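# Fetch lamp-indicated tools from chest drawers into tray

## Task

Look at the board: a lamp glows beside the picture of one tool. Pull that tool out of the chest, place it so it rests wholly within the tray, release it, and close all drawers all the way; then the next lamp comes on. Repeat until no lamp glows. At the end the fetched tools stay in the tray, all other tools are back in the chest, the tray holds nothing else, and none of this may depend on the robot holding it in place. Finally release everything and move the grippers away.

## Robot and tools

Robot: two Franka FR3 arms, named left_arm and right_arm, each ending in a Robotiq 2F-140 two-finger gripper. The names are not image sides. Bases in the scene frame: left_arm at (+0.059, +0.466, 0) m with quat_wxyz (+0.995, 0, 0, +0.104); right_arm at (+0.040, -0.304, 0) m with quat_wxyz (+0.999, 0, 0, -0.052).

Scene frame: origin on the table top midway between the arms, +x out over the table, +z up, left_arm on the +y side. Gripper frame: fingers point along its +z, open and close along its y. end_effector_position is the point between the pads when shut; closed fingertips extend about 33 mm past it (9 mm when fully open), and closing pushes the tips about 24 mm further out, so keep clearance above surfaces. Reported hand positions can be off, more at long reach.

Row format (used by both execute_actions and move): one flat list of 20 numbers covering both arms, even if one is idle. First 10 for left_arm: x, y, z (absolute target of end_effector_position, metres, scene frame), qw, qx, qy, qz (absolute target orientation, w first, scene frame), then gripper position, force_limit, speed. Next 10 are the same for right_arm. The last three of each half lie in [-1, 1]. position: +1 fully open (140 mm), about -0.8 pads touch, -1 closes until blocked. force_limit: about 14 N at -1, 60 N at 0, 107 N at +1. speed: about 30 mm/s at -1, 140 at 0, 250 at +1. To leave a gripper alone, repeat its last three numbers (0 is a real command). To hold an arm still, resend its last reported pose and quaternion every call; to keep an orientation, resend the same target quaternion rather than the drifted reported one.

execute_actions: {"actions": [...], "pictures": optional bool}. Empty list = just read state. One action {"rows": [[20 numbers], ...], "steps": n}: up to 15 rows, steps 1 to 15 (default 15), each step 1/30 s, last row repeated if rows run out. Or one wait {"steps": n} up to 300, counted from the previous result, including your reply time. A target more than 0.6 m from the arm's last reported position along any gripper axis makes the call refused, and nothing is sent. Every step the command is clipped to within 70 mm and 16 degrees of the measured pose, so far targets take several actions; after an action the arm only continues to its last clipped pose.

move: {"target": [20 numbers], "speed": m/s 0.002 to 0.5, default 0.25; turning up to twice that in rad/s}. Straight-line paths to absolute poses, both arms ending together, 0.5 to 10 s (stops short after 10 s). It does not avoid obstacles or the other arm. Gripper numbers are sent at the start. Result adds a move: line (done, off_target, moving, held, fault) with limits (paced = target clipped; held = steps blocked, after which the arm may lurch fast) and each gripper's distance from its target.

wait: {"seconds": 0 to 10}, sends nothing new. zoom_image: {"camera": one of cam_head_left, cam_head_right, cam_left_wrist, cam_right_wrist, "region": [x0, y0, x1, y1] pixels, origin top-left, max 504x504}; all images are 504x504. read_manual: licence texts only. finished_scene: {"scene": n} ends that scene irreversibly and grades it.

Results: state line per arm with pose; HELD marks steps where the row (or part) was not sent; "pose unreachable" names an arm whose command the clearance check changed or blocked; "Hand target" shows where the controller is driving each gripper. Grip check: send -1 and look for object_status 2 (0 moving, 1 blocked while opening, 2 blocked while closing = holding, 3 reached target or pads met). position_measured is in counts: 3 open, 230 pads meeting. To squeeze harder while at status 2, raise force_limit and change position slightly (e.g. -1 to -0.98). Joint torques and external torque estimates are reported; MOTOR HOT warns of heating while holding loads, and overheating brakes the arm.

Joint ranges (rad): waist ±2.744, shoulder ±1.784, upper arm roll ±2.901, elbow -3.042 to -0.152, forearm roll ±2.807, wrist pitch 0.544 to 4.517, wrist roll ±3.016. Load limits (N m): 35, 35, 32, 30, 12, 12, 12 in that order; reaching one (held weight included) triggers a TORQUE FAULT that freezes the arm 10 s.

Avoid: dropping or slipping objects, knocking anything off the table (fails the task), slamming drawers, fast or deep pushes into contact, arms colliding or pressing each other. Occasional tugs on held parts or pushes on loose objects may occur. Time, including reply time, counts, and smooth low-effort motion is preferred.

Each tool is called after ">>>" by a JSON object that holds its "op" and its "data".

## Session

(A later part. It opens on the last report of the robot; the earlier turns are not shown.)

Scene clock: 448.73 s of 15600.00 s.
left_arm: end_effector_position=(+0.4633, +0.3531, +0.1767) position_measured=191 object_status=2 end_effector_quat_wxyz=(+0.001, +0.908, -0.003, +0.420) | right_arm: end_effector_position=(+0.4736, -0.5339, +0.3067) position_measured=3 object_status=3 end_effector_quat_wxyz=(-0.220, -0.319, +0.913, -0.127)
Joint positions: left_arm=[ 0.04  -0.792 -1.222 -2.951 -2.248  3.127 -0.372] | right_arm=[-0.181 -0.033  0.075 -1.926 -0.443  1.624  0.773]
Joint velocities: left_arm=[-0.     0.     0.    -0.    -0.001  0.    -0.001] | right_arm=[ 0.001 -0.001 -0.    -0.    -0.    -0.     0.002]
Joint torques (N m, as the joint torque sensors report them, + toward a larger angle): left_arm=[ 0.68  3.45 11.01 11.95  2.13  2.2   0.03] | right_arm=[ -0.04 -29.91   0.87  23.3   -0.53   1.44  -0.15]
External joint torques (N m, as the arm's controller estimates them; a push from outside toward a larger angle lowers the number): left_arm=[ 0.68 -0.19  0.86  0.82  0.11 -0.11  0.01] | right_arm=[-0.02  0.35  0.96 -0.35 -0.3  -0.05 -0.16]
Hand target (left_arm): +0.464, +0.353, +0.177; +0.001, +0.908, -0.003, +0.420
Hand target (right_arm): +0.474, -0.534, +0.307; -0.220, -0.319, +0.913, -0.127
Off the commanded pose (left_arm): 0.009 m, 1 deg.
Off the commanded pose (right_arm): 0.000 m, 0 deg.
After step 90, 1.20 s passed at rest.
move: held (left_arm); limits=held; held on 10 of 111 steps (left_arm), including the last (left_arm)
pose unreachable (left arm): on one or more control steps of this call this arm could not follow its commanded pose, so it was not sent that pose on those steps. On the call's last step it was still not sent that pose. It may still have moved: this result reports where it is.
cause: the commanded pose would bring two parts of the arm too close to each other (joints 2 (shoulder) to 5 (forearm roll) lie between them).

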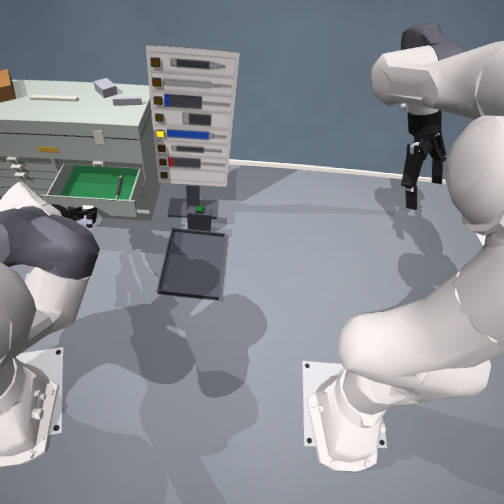

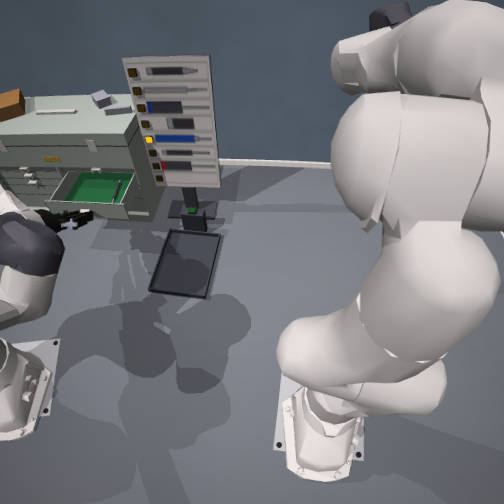

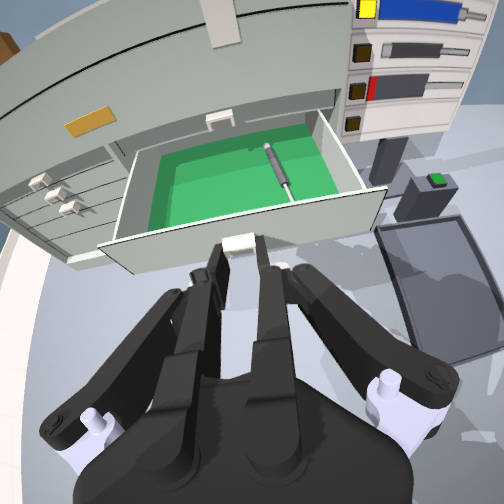

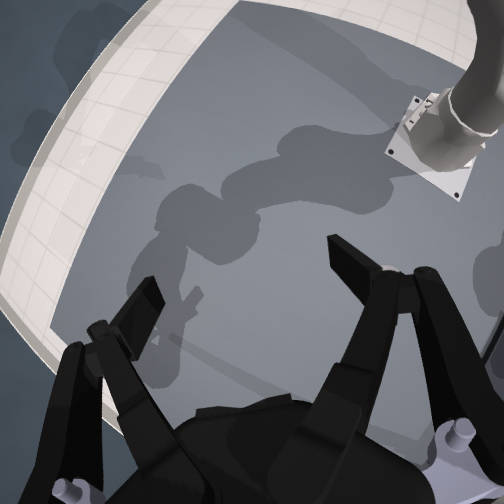

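>>> {"op": "move", "data": {"target": [0.58,0.349,0.180,0,0.906,0,0.423,-1,-0.3,-0.6,0.4736,-0.5339,0.3067,-0.220,-0.319,0.913,-0.127,1,0,0], "speed": 0.06}}

>>> {"op": "move", "data": {"target": [0.598,0.348,0.180,0,0.906,0,0.423,-1,-0.3,-0.6,0.4736,-0.5339,0.3067,-0.220,-0.319,0.913,-0.127,1,0,0], "speed": 0.015}}

>>> {"op": "move", "data": {"target": [0.592,0.348,0.180,0,0.906,0,0.423,-0.15,-0.3,0,0.4736,-0.5339,0.3067,-0.220,-0.319,0.913,-0.127,1,0,0], "speed": 0.015}}

>>> {"op": "move", "data": {"target": [0.56,0.36,0.17,0,0.93,0,0.367,-0.15,-0.3,0,0.4736,-0.5339,0.3067,-0.220,-0.319,0.913,-0.127,1,0,0], "speed": 0.05}}

>>> {"op": "move", "data": {"target": [0.57,0.475,0.14,0,0.94,0,0.342,-0.15,-0.3,0,0.4736,-0.5339,0.3067,-0.220,-0.319,0.913,-0.127,1,0,0], "speed": 0.05}}

Scene clock: 466.07 s of 15600.00 s.
left_arm: end_effector_position=(+0.5778, +0.3482, +0.1797) position_measured=191 object_status=2 end_effector_quat_wxyz=(+0.000, +0.906, -0.001, +0.423) | right_arm: end_effector_position=(+0.4736, -0.5339, +0.3067) position_measured=3 object_status=3 end_effector_quat_wxyz=(-0.220, -0.319, +0.913, -0.127)
Joint positions: left_arm=[ 0.655 -0.816 -1.467 -2.67  -2.216  2.906 -0.273] | right_arm=[-0.181 -0.033  0.075 -1.926 -0.443  1.624  0.773]
Joint velocities: left_arm=[ 0.008 -0.004 -0.003  0.001  0.001 -0.006  0.006] | right_arm=[-0.    -0.     0.001  0.001 -0.001 -0.001  0.001]
Joint torques (N m, as the joint torque sensors report them, + toward a larger angle): left_arm=[ 1.6   5.95 18.38 14.32  2.16  2.79  0.17] | right_arm=[ -0.05 -29.72   1.04  23.87  -0.52   1.47  -0.1 ]
External joint torques (N m, as the arm's controller estimates them; a push from outside toward a larger angle lowers the number): left_arm=[ 1.68 -2.45  2.37  2.83  0.46  0.68  0.15] | right_arm=[-0.09  0.53  1.08  0.24 -0.3  -0.02 -0.11]
Hand target (left_arm): +0.580, +0.349, +0.183; -0.002, +0.905, -0.001, +0.426
Hand target (right_arm): +0.474, -0.534, +0.307; -0.220, -0.319, +0.913, -0.127
Off the commanded pose (left_arm): 0.002 m, 0 deg.
Off the commanded pose (right_arm): 0.000 m, 0 deg.
After step 90, 12.03 s passed at rest.
move: done

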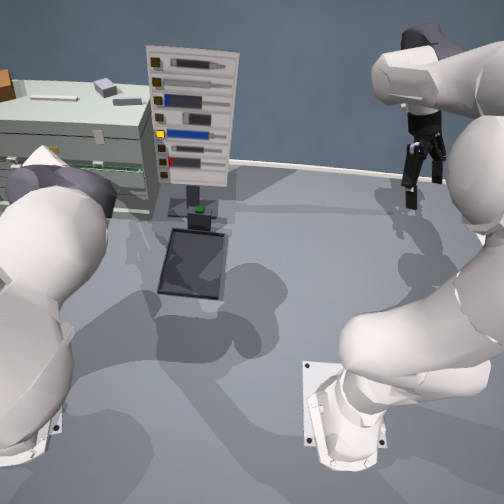

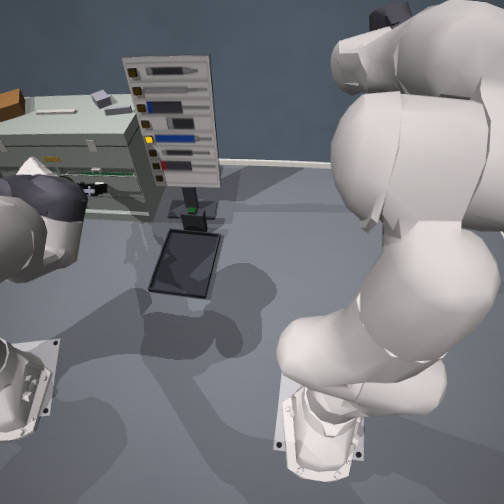

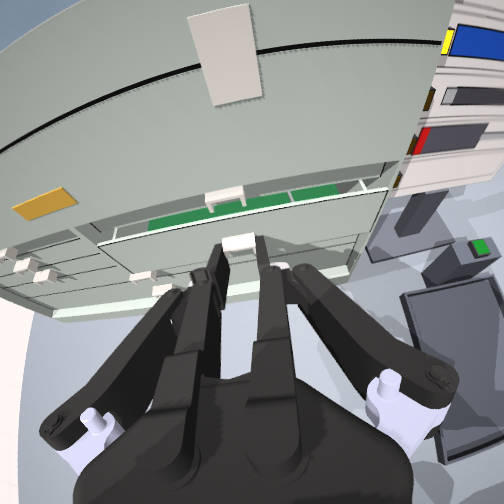

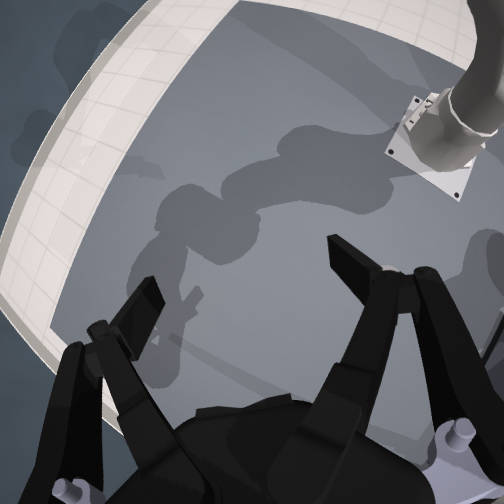

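Scene clock: 467.63 s of 15600.00 s.
left_arm: end_effector_position=(+0.5953, +0.3476, +0.1796) position_measured=191 object_status=2 end_effector_quat_wxyz=(-0.001, +0.906, -0.001, +0.423) | right_arm: end_effector_position=(+0.4736, -0.5339, +0.3067) position_measured=3 object_status=3 end_effector_quat_wxyz=(-0.220, -0.319, +0.913, -0.127)
Joint positions: left_arm=[ 0.734 -0.813 -1.505 -2.621 -2.205  2.896 -0.268] | right_arm=[-0.181 -0.033  0.075 -1.926 -0.443  1.624  0.773]
Joint velocities: left_arm=[ 0.001  0.002 -0.001 -0.    -0.     0.004 -0.001] | right_arm=[-0.002  0.     0.     0.001  0.002 -0.001 -0.001]
Joint torques (N m, as the joint torque sensors report them, + toward a larger angle): left_arm=[ 6.14 10.33 16.57 15.05  2.25  1.6   0.01] | right_arm=[ -0.27 -29.68   1.02  23.95  -0.51   1.46  -0.12]
External joint torques (N m, as the arm's controller estimates them; a push from outside toward a larger angle lowers the number): left_arm=[ 6.07  0.91 -0.25  3.56  0.58 -0.53 -0.01] | right_arm=[-0.24  0.43  1.13  0.37 -0.28 -0.03 -0.13]
Hand target (left_arm): +0.598, +0.348, +0.180; -0.000, +0.906, -0.000, +0.423
Hand target (right_arm): +0.474, -0.534, +0.307; -0.220, -0.319, +0.913, -0.127
Off the commanded pose (left_arm): 0.003 m, 0 deg.
Off the commanded pose (right_arm): 0.000 m, 0 deg.
move: done

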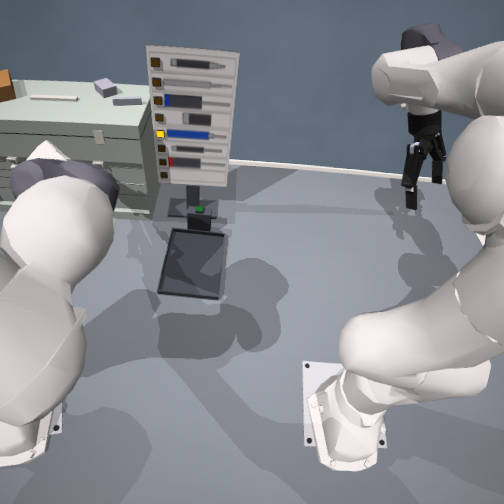

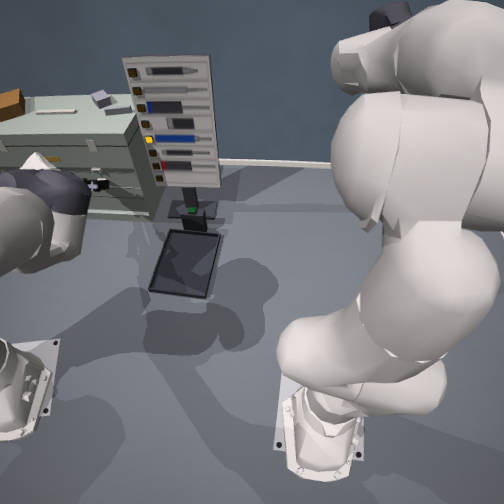

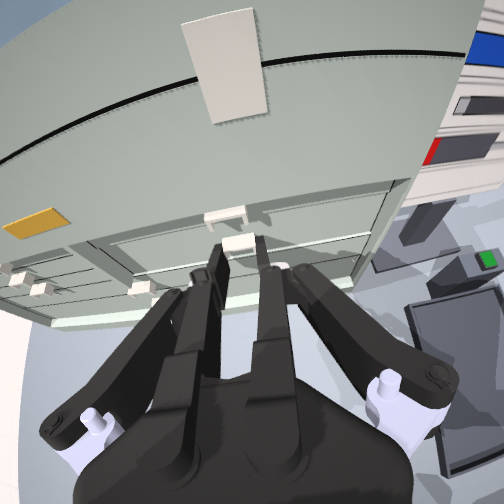

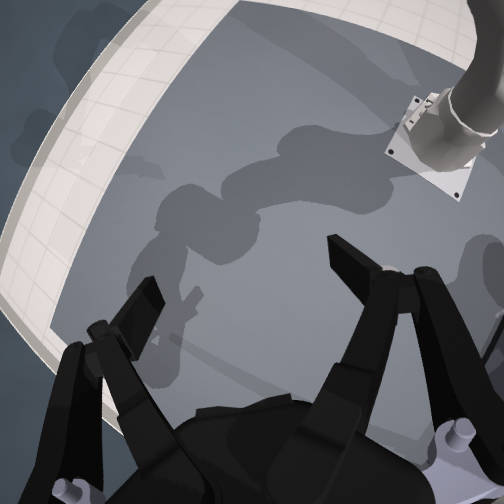

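Scene clock: 468.33 s of 15600.00 s.
left_arm: end_effector_position=(+0.5927, +0.3487, +0.1806) position_measured=148 object_status=3 end_effector_quat_wxyz=(-0.002, +0.906, -0.001, +0.424) | right_arm: end_effector_position=(+0.4736, -0.5339, +0.3067) position_measured=3 object_status=3 end_effector_quat_wxyz=(-0.220, -0.319, +0.913, -0.127)
Joint positions: left_arm=[ 0.721 -0.812 -1.496 -2.629 -2.205  2.9   -0.268] | right_arm=[-0.181 -0.033  0.075 -1.926 -0.443  1.624  0.773]
Joint velocities: left_arm=[-0.003  0.001  0.002 -0.001 -0.001  0.     0.001] | right_arm=[0.    0.001 0.    0.    0.001 0.    0.001]
Joint torques (N m, as the joint torque sensors report them, + toward a larger angle): left_arm=[-0.97 10.09 18.77 10.36  1.17  1.78  0.02] | right_arm=[ -0.26 -29.89   0.55  23.77  -0.5    1.47  -0.1 ]
External joint torques (N m, as the arm's controller estimates them; a push from outside toward a larger angle lowers the number): left_arm=[-0.97  0.9   2.12 -1.26 -0.52 -0.34 -0.01] | right_arm=[-0.34  0.13  0.54  0.24 -0.28 -0.02 -0.11]
Hand target (left_arm): +0.592, +0.348, +0.180; +0.000, +0.906, +0.000, +0.423
Hand target (right_arm): +0.474, -0.534, +0.307; -0.220, -0.319, +0.913, -0.127
Off the commanded pose (left_arm): 0.001 m, 0 deg.
Off the commanded pose (right_arm): 0.000 m, 0 deg.
move: done

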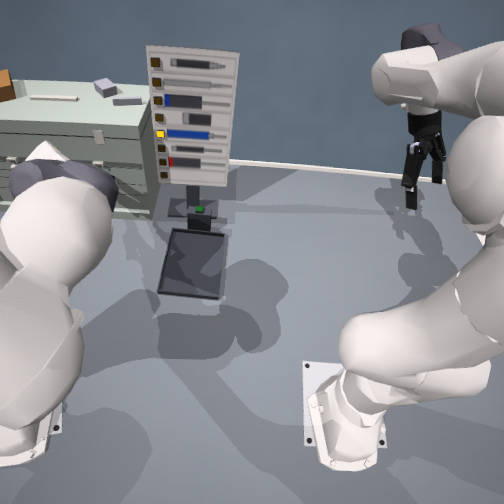

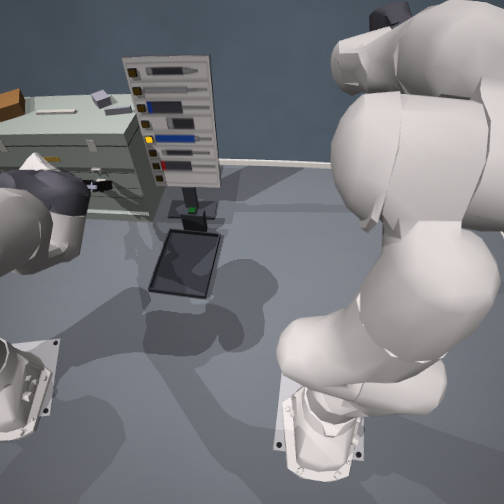

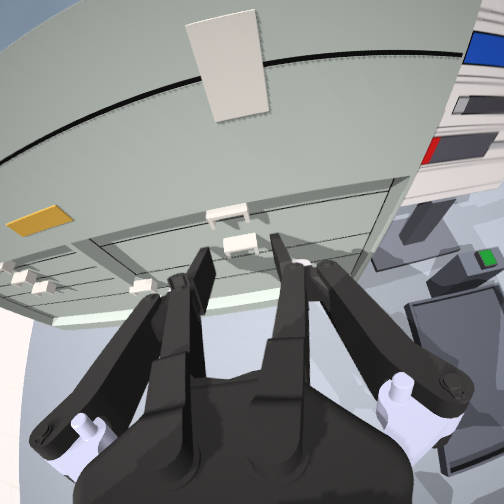

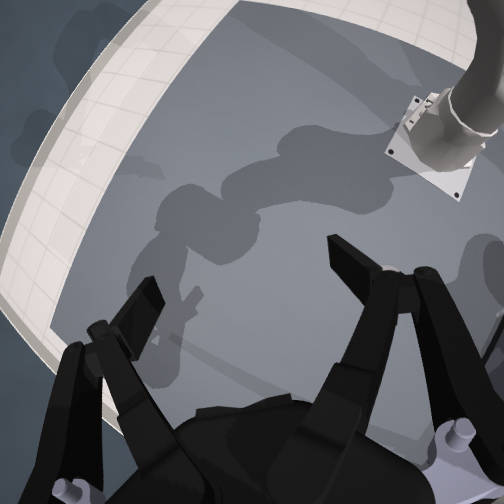

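Scene clock: 470.17 s of 15600.00 s.
left_arm: end_effector_position=(+0.5581, +0.3602, +0.1653) position_measured=148 object_status=3 end_effector_quat_wxyz=(-0.001, +0.932, -0.001, +0.363) | right_arm: end_effector_position=(+0.4736, -0.5339, +0.3067) position_measured=3 object_status=3 end_effector_quat_wxyz=(-0.220, -0.319, +0.913, -0.127)
Joint positions: left_arm=[ 0.537 -0.526 -1.326 -2.685 -1.941  3.086 -0.353] | right_arm=[-0.181 -0.033  0.075 -1.926 -0.443  1.624  0.773]
Joint velocities: left_arm=[-0.006  0.015  0.007 -0.001  0.004  0.026 -0.005] | right_arm=[ 0.    -0.001  0.    -0.002  0.002  0.     0.   ]
Joint torques (N m, as the joint torque sensors report them, + toward a larger angle): left_arm=[-0.63  1.86 11.74 15.44  2.26  2.83 -0.11] | right_arm=[ -0.41 -29.76   0.92  23.65  -0.5    1.48  -0.1 ]
External joint torques (N m, as the arm's controller estimates them; a push from outside toward a larger angle lowers the number): left_arm=[-0.66  0.83  1.32  0.8   0.52  0.39 -0.13] | right_arm=[-0.44  0.42  0.96  0.07 -0.27  0.   -0.11]
Hand target (left_arm): +0.558, +0.361, +0.166; -0.002, +0.932, +0.002, +0.363
Hand target (right_arm): +0.474, -0.534, +0.307; -0.220, -0.319, +0.913, -0.127
Off the commanded pose (left_arm): 0.005 m, 1 deg.
Off the commanded pose (right_arm): 0.000 m, 0 deg.
move: off_target (left_arm)

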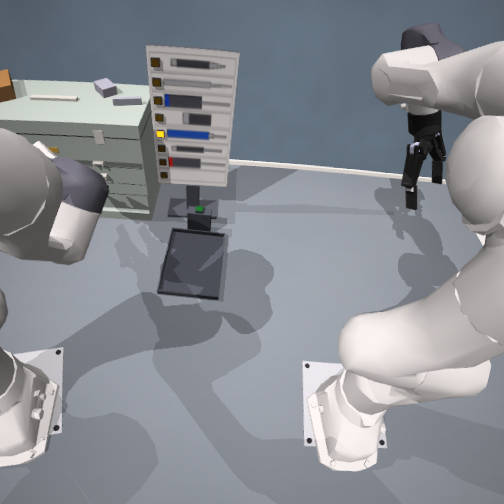

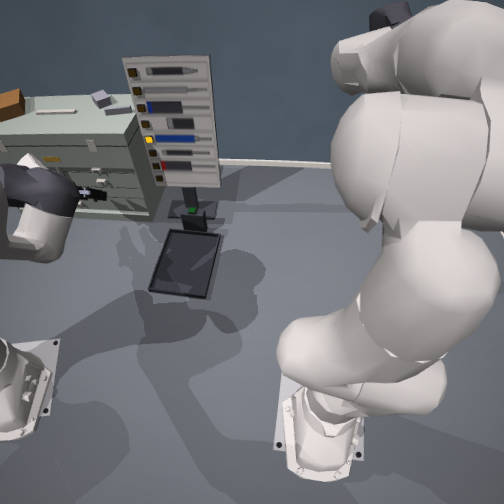

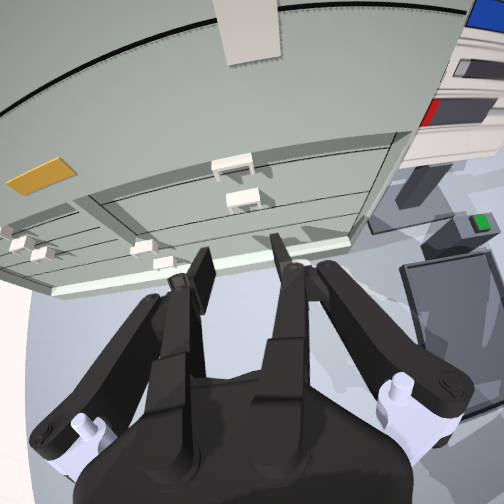

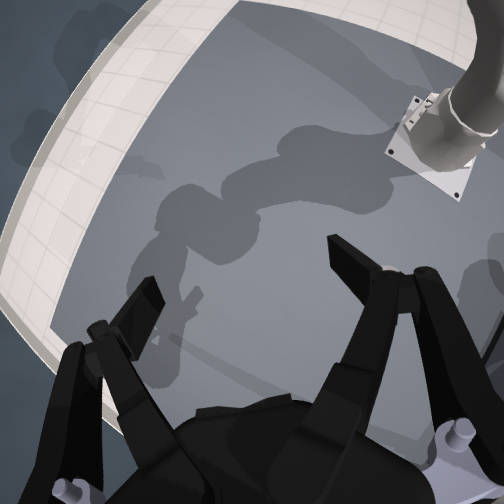

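Scene clock: 473.03 s of 15600.00 s.
left_arm: end_effector_position=(+0.5703, +0.4738, +0.1421) position_measured=148 object_status=3 end_effector_quat_wxyz=(+0.001, +0.939, +0.005, +0.345) | right_arm: end_effector_position=(+0.4736, -0.5339, +0.3067) position_measured=3 object_status=3 end_effector_quat_wxyz=(-0.220, -0.319, +0.913, -0.127)
Joint positions: left_arm=[ 0.867 -0.595 -1.295 -2.724 -1.96   2.79  -0.1  ] | right_arm=[-0.181 -0.033  0.075 -1.926 -0.443  1.624  0.773]
Joint velocities: left_arm=[ 0.002 -0.007 -0.002  0.001 -0.003 -0.015  0.026] | right_arm=[ 0.     0.001  0.     0.002  0.001 -0.    -0.   ]
Joint torques (N m, as the joint torque sensors report them, + toward a larger angle): left_arm=[ 1.59  1.31 10.92 15.29  0.75  1.61  0.22] | right_arm=[ -0.25 -29.77   0.67  23.93  -0.5    1.44  -0.13]
External joint torques (N m, as the arm's controller estimates them; a push from outside toward a larger angle lowers the number): left_arm=[ 1.6  -0.66 -0.6   0.57 -0.51 -0.45  0.2 ] | right_arm=[-0.2   0.42  0.79  0.3  -0.27 -0.05 -0.14]
Hand target (left_arm): +0.571, +0.473, +0.142; +0.000, +0.939, +0.000, +0.345
Hand target (right_arm): +0.474, -0.534, +0.307; -0.220, -0.319, +0.913, -0.127
Off the commanded pose (left_arm): 0.002 m, 1 deg.
Off the commanded pose (right_arm): 0.000 m, 0 deg.
move: done

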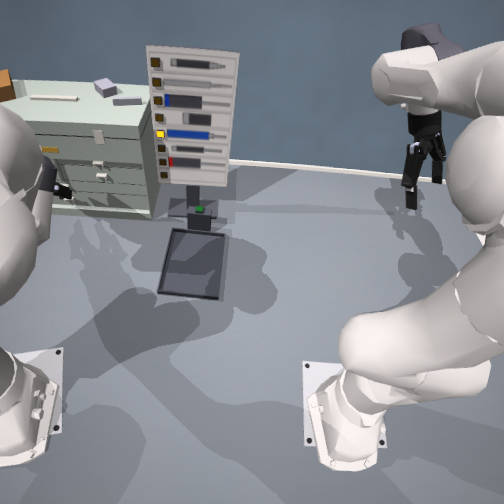

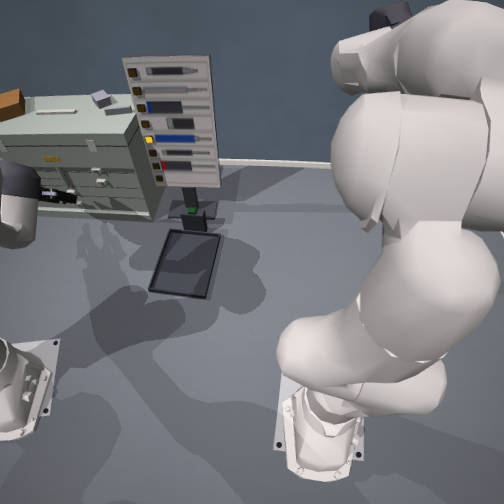

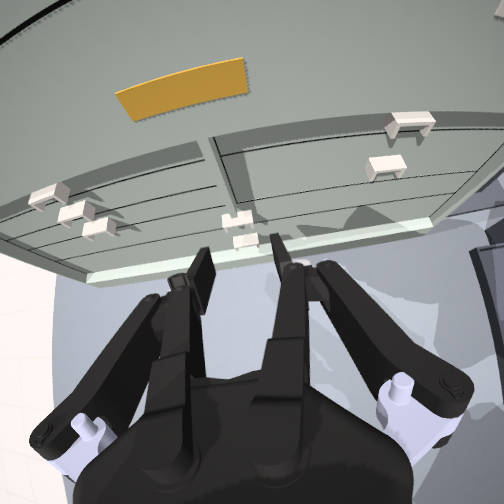

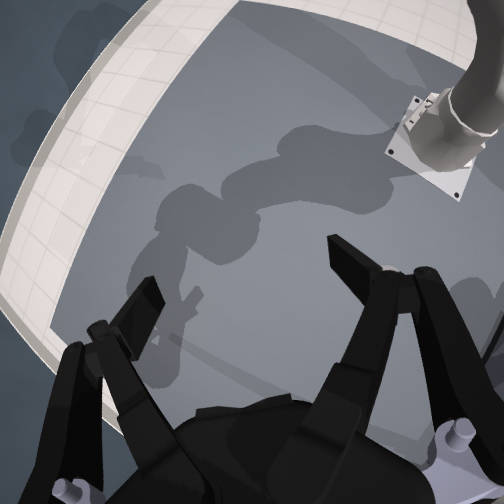

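>>> {"op": "move", "data": {"target": [0.598,0.477,0.142,0,0.94,0,0.342,-0.15,-0.3,0,0.4736,-0.5339,0.3067,-0.220,-0.319,0.913,-0.127,1,0,0], "speed": 0.015}}

>>> {"op": "zoom_image", "data": {"camera": "cam_left_wrist", "region": [150, 170, 350, 320]}}

Scene clock: 491.60 s of 15600.00 s.
left_arm: end_effector_position=(+0.5971, +0.4766, +0.1414) position_measured=148 object_status=3 end_effector_quat_wxyz=(-0.000, +0.940, -0.002, +0.342) | right_arm: end_effector_position=(+0.4736, -0.5339, +0.3067) position_measured=3 object_status=3 end_effector_quat_wxyz=(-0.220, -0.319, +0.913, -0.127)
Joint positions: left_arm=[ 1.013 -0.56  -1.396 -2.641 -1.925  2.79  -0.093] | right_arm=[-0.181 -0.033  0.075 -1.926 -0.443  1.624  0.773]
Joint velocities: left_arm=[ 0.005 -0.001 -0.007  0.001  0.003  0.002 -0.002] | right_arm=[-0.    -0.001 -0.     0.001 -0.001  0.001  0.   ]
Joint torques (N m, as the joint torque sensors report them, + toward a larger angle): left_arm=[ 0.7   4.78 12.17 16.12  1.87  2.55 -0.2 ] | right_arm=[ -0.1  -29.73   0.79  23.53  -0.5    1.48  -0.11]
External joint torques (N m, as the arm's controller estimates them; a push from outside toward a larger angle lowers the number): left_arm=[ 0.84  1.31  0.18  1.1   0.63  0.49 -0.22] | right_arm=[-0.01  0.54  0.95 -0.13 -0.26 -0.01 -0.12]
Hand target (left_arm): +0.598, +0.477, +0.142; -0.001, +0.940, -0.000, +0.341
Hand target (right_arm): +0.474, -0.534, +0.307; -0.220, -0.319, +0.913, -0.127
Off the commanded pose (left_arm): 0.001 m, 0 deg.
Off the commanded pose (right_arm): 0.000 m, 0 deg.
After step 90, 13.50 s passed at rest.
move: done

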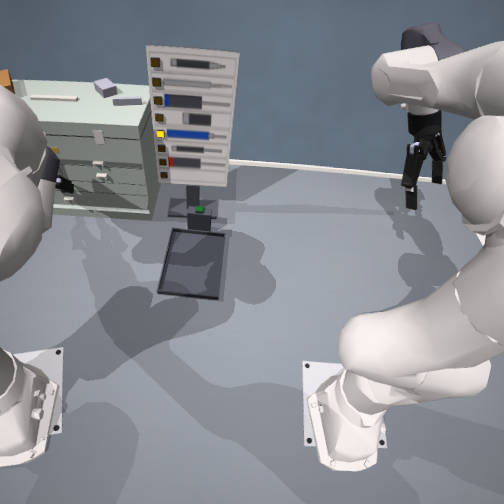

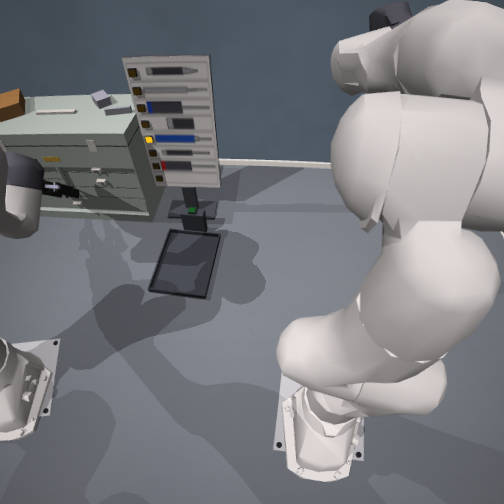

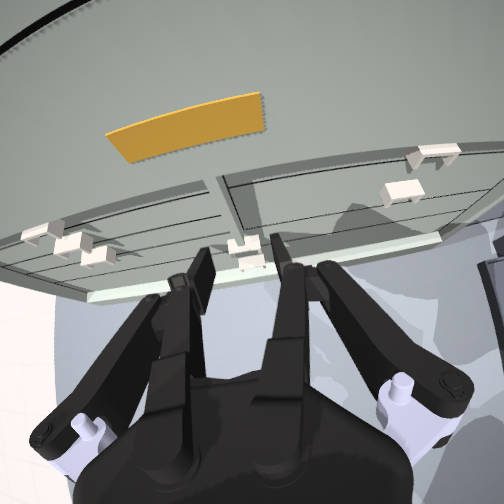

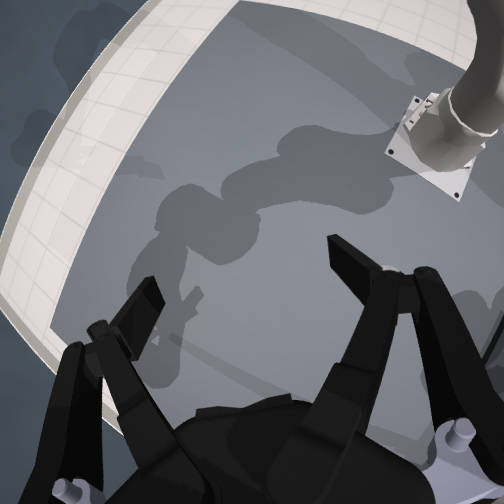

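Region (150, 170, 350, 320) of cam_left_wrist's 504x504 image, scaled by 2.520, with more detail than that image has; it fills the top 378 rows of this view, and the rest is white.

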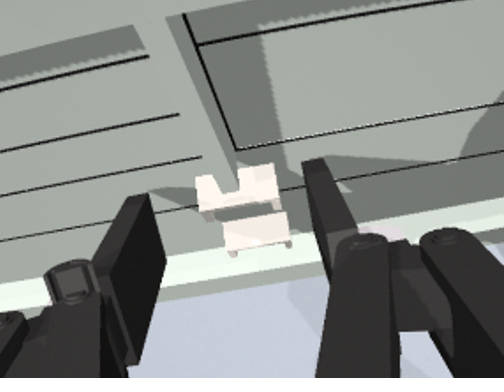

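>>> {"op": "move", "data": {"target": [0.600,0.475,0.133,0,0.94,0,0.342,-0.15,-0.3,0,0.4736,-0.5339,0.3067,-0.220,-0.319,0.913,-0.127,1,0,0], "speed": 0.012}}

>>> {"op": "move", "data": {"target": [0.600,0.475,0.133,0,0.94,0,0.342,-1,-0.3,-0.6,0.4736,-0.5339,0.3067,-0.220,-0.319,0.913,-0.127,1,0,0], "speed": 0.012}}

Scene clock: 504.17 s of 15600.00 s.
left_arm: end_effector_position=(+0.5991, +0.4760, +0.1330) position_measured=148 object_status=3 end_effector_quat_wxyz=(-0.001, +0.940, +0.003, +0.341) | right_arm: end_effector_position=(+0.4736, -0.5339, +0.3067) position_measured=3 object_status=3 end_effector_quat_wxyz=(-0.220, -0.319, +0.913, -0.127)
Joint positions: left_arm=[ 1.063 -0.569 -1.452 -2.629 -1.969  2.784 -0.074] | right_arm=[-0.181 -0.033  0.075 -1.926 -0.443  1.624  0.773]
Joint velocities: left_arm=[ 0.007 -0.007 -0.007  0.    -0.015 -0.009  0.015] | right_arm=[ 0.001 -0.001 -0.    -0.001 -0.     0.001 -0.   ]
Joint torques (N m, as the joint torque sensors report them, + toward a larger angle): left_arm=[ 0.87  2.4  12.87 16.12  0.69  1.69  0.27] | right_arm=[ -0.32 -29.55   0.92  23.66  -0.53   1.51  -0.11]
External joint torques (N m, as the arm's controller estimates them; a push from outside toward a larger angle lowers the number): left_arm=[ 0.88 -2.55  0.35  1.56 -0.54 -0.34  0.25] | right_arm=[-0.41  0.71  0.9   0.04 -0.31  0.02 -0.12]
Hand target (left_arm): +0.600, +0.475, +0.133; -0.000, +0.940, -0.000, +0.342
Hand target (right_arm): +0.474, -0.534, +0.307; -0.220, -0.319, +0.913, -0.127
Off the commanded pose (left_arm): 0.001 m, 0 deg.
Off the commanded pose (right_arm): 0.000 m, 0 deg.
After step 90, 8.60 s passed at rest.
move: done

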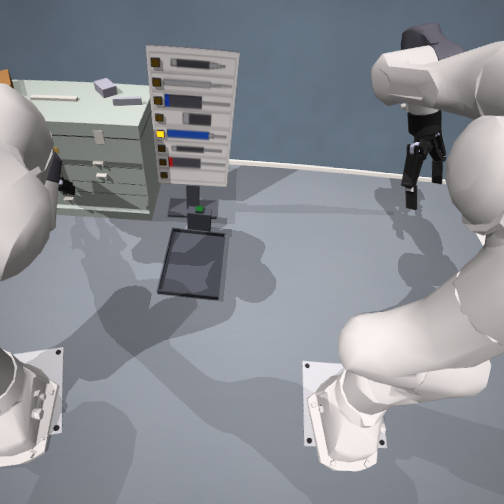

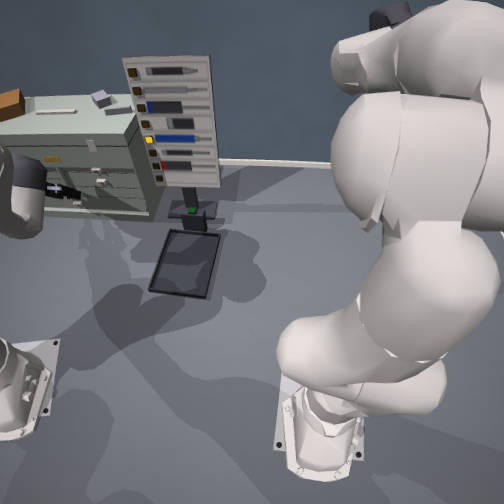

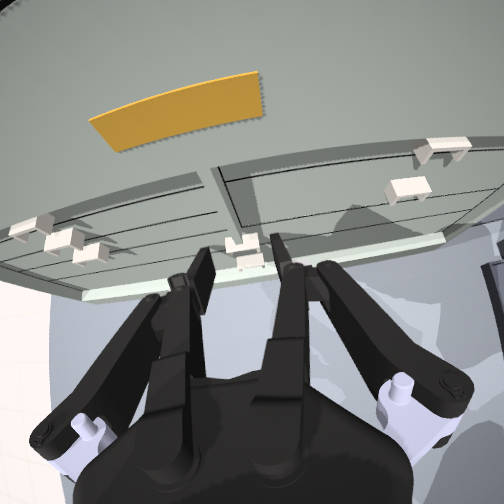

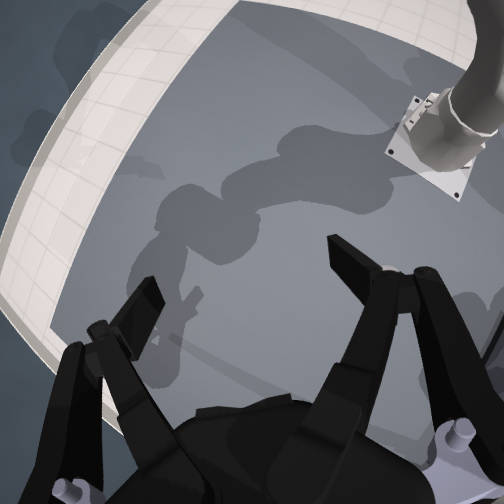

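Scene clock: 504.87 s of 15600.00 s.
left_arm: end_effector_position=(+0.5997, +0.4735, +0.1329) position_measured=191 object_status=2 end_effector_quat_wxyz=(+0.001, +0.940, +0.000, +0.341) | right_arm: end_effector_position=(+0.4736, -0.5339, +0.3067) position_measured=3 object_status=3 end_effector_quat_wxyz=(-0.220, -0.319, +0.913, -0.127)
Joint positions: left_arm=[ 1.062 -0.57  -1.453 -2.628 -1.969  2.78  -0.072] | right_arm=[-0.181 -0.033  0.075 -1.926 -0.443  1.624  0.773]
Joint velocities: left_arm=[-0.001 -0.     0.001  0.001 -0.002  0.001  0.003] | right_arm=[-0.002  0.     0.002 -0.    -0.     0.     0.   ]
Joint torques (N m, as the joint torque sensors report them, + toward a larger angle): left_arm=[ 2.03  3.67 12.65 15.21  0.7   1.88  0.25] | right_arm=[ -0.43 -29.82   0.83  23.76  -0.54   1.45  -0.13]
External joint torques (N m, as the arm's controller estimates them; a push from outside toward a larger angle lowers the number): left_arm=[ 2.03 -1.28  0.08  0.63 -0.52 -0.16  0.23] | right_arm=[-0.5   0.29  0.83  0.18 -0.32 -0.05 -0.14]
Hand target (left_arm): +0.600, +0.475, +0.133; -0.000, +0.940, -0.000, +0.342
Hand target (right_arm): +0.474, -0.534, +0.307; -0.220, -0.319, +0.913, -0.127
Off the commanded pose (left_arm): 0.002 m, 0 deg.
Off the commanded pose (right_arm): 0.000 m, 0 deg.
move: done

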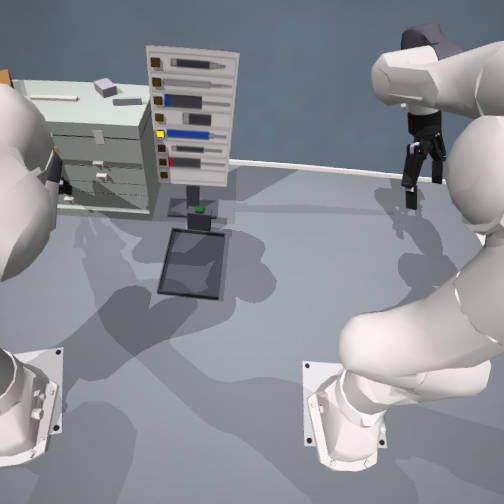

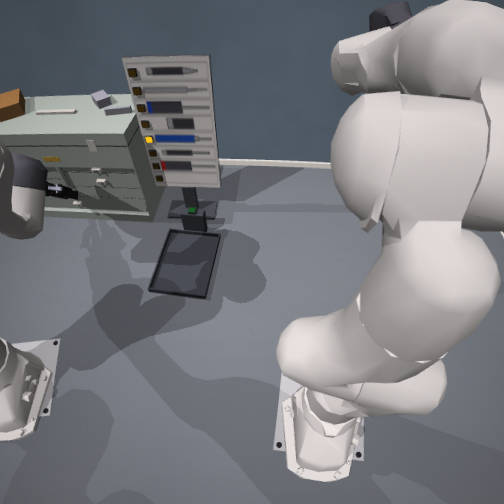

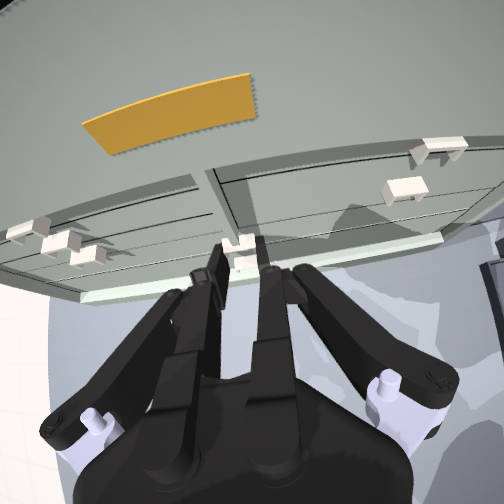

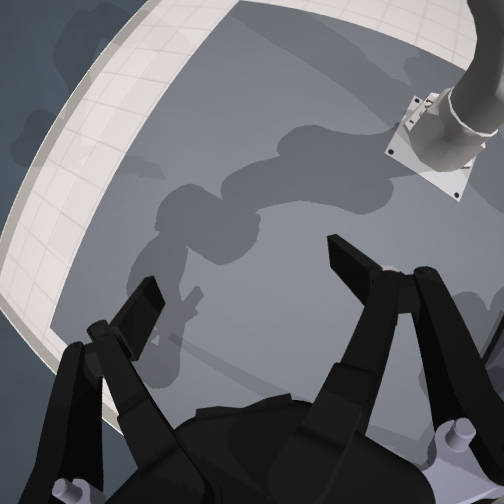

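>>> {"op": "move", "data": {"target": [0.50,0.477,0.134,0,0.94,0,0.342,-1,-0.3,-0.6,0.4736,-0.5339,0.3067,-0.220,-0.319,0.913,-0.127,1,0,0], "speed": 0.04}}

Scene clock: 516.47 s of 15600.00 s.
left_arm: end_effector_position=(+0.5097, +0.4758, +0.1331) position_measured=192 object_status=2 end_effector_quat_wxyz=(+0.002, +0.939, -0.002, +0.343) | right_arm: end_effector_position=(+0.4736, -0.5339, +0.3067) position_measured=3 object_status=3 end_effector_quat_wxyz=(-0.220, -0.319, +0.913, -0.127)
Joint positions: left_arm=[ 0.619 -0.705 -1.139 -2.913 -1.996  2.746 -0.107] | right_arm=[-0.181 -0.033  0.075 -1.926 -0.443  1.624  0.773]
Joint velocities: left_arm=[-0.001  0.001 -0.    -0.001 -0.    -0.001  0.001] | right_arm=[ 0.001 -0.    -0.     0.     0.001 -0.001 -0.   ]
Joint torques (N m, as the joint torque sensors report them, + toward a larger angle): left_arm=[ 0.67  1.61 10.96 14.48  1.27  2.16  0.03] | right_arm=[ -0.09 -29.84   0.44  23.51  -0.51   1.51  -0.14]
External joint torques (N m, as the arm's controller estimates them; a push from outside toward a larger angle lowers the number): left_arm=[0.69 0.38 0.9  0.75 0.09 0.1  0.01] | right_arm=[-0.12  0.44  0.48 -0.14 -0.29  0.02 -0.15]
Hand target (left_arm): +0.510, +0.476, +0.133; +0.002, +0.939, -0.002, +0.343
Hand target (right_arm): +0.474, -0.534, +0.307; -0.220, -0.319, +0.913, -0.127
Off the commanded pose (left_arm): 0.010 m, 0 deg.
Off the commanded pose (right_arm): 0.000 m, 0 deg.
After step 90, 5.87 s passed at rest.
move: held (left_arm); limits=held; held on 11 of 82 steps (left_arm), including the last (left_arm)
pose unreachable (left arm): on one or more control steps of this call this arm could not follow its commanded pose, so it was not sent that pose on those steps. On the call's last step it was still not sent that pose. It may still have moved: this result reports where it is.
cause: the commanded pose would bring two parts of the arm too close to each other (joints 2 (shoulder) to 5 (forearm roll) lie between them).

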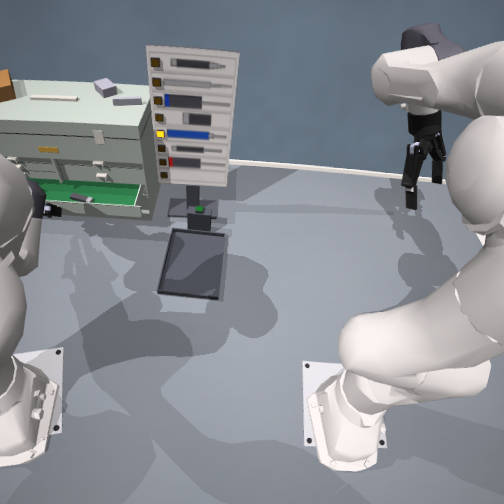

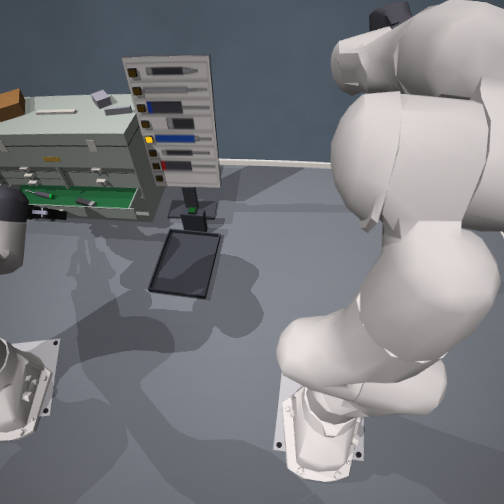

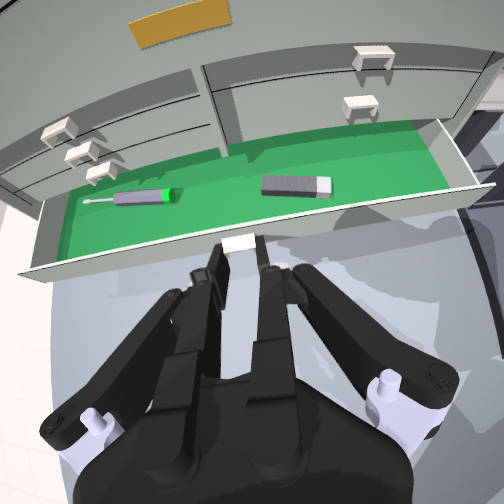

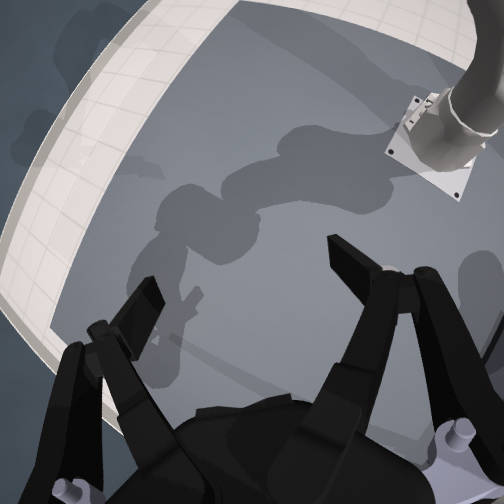

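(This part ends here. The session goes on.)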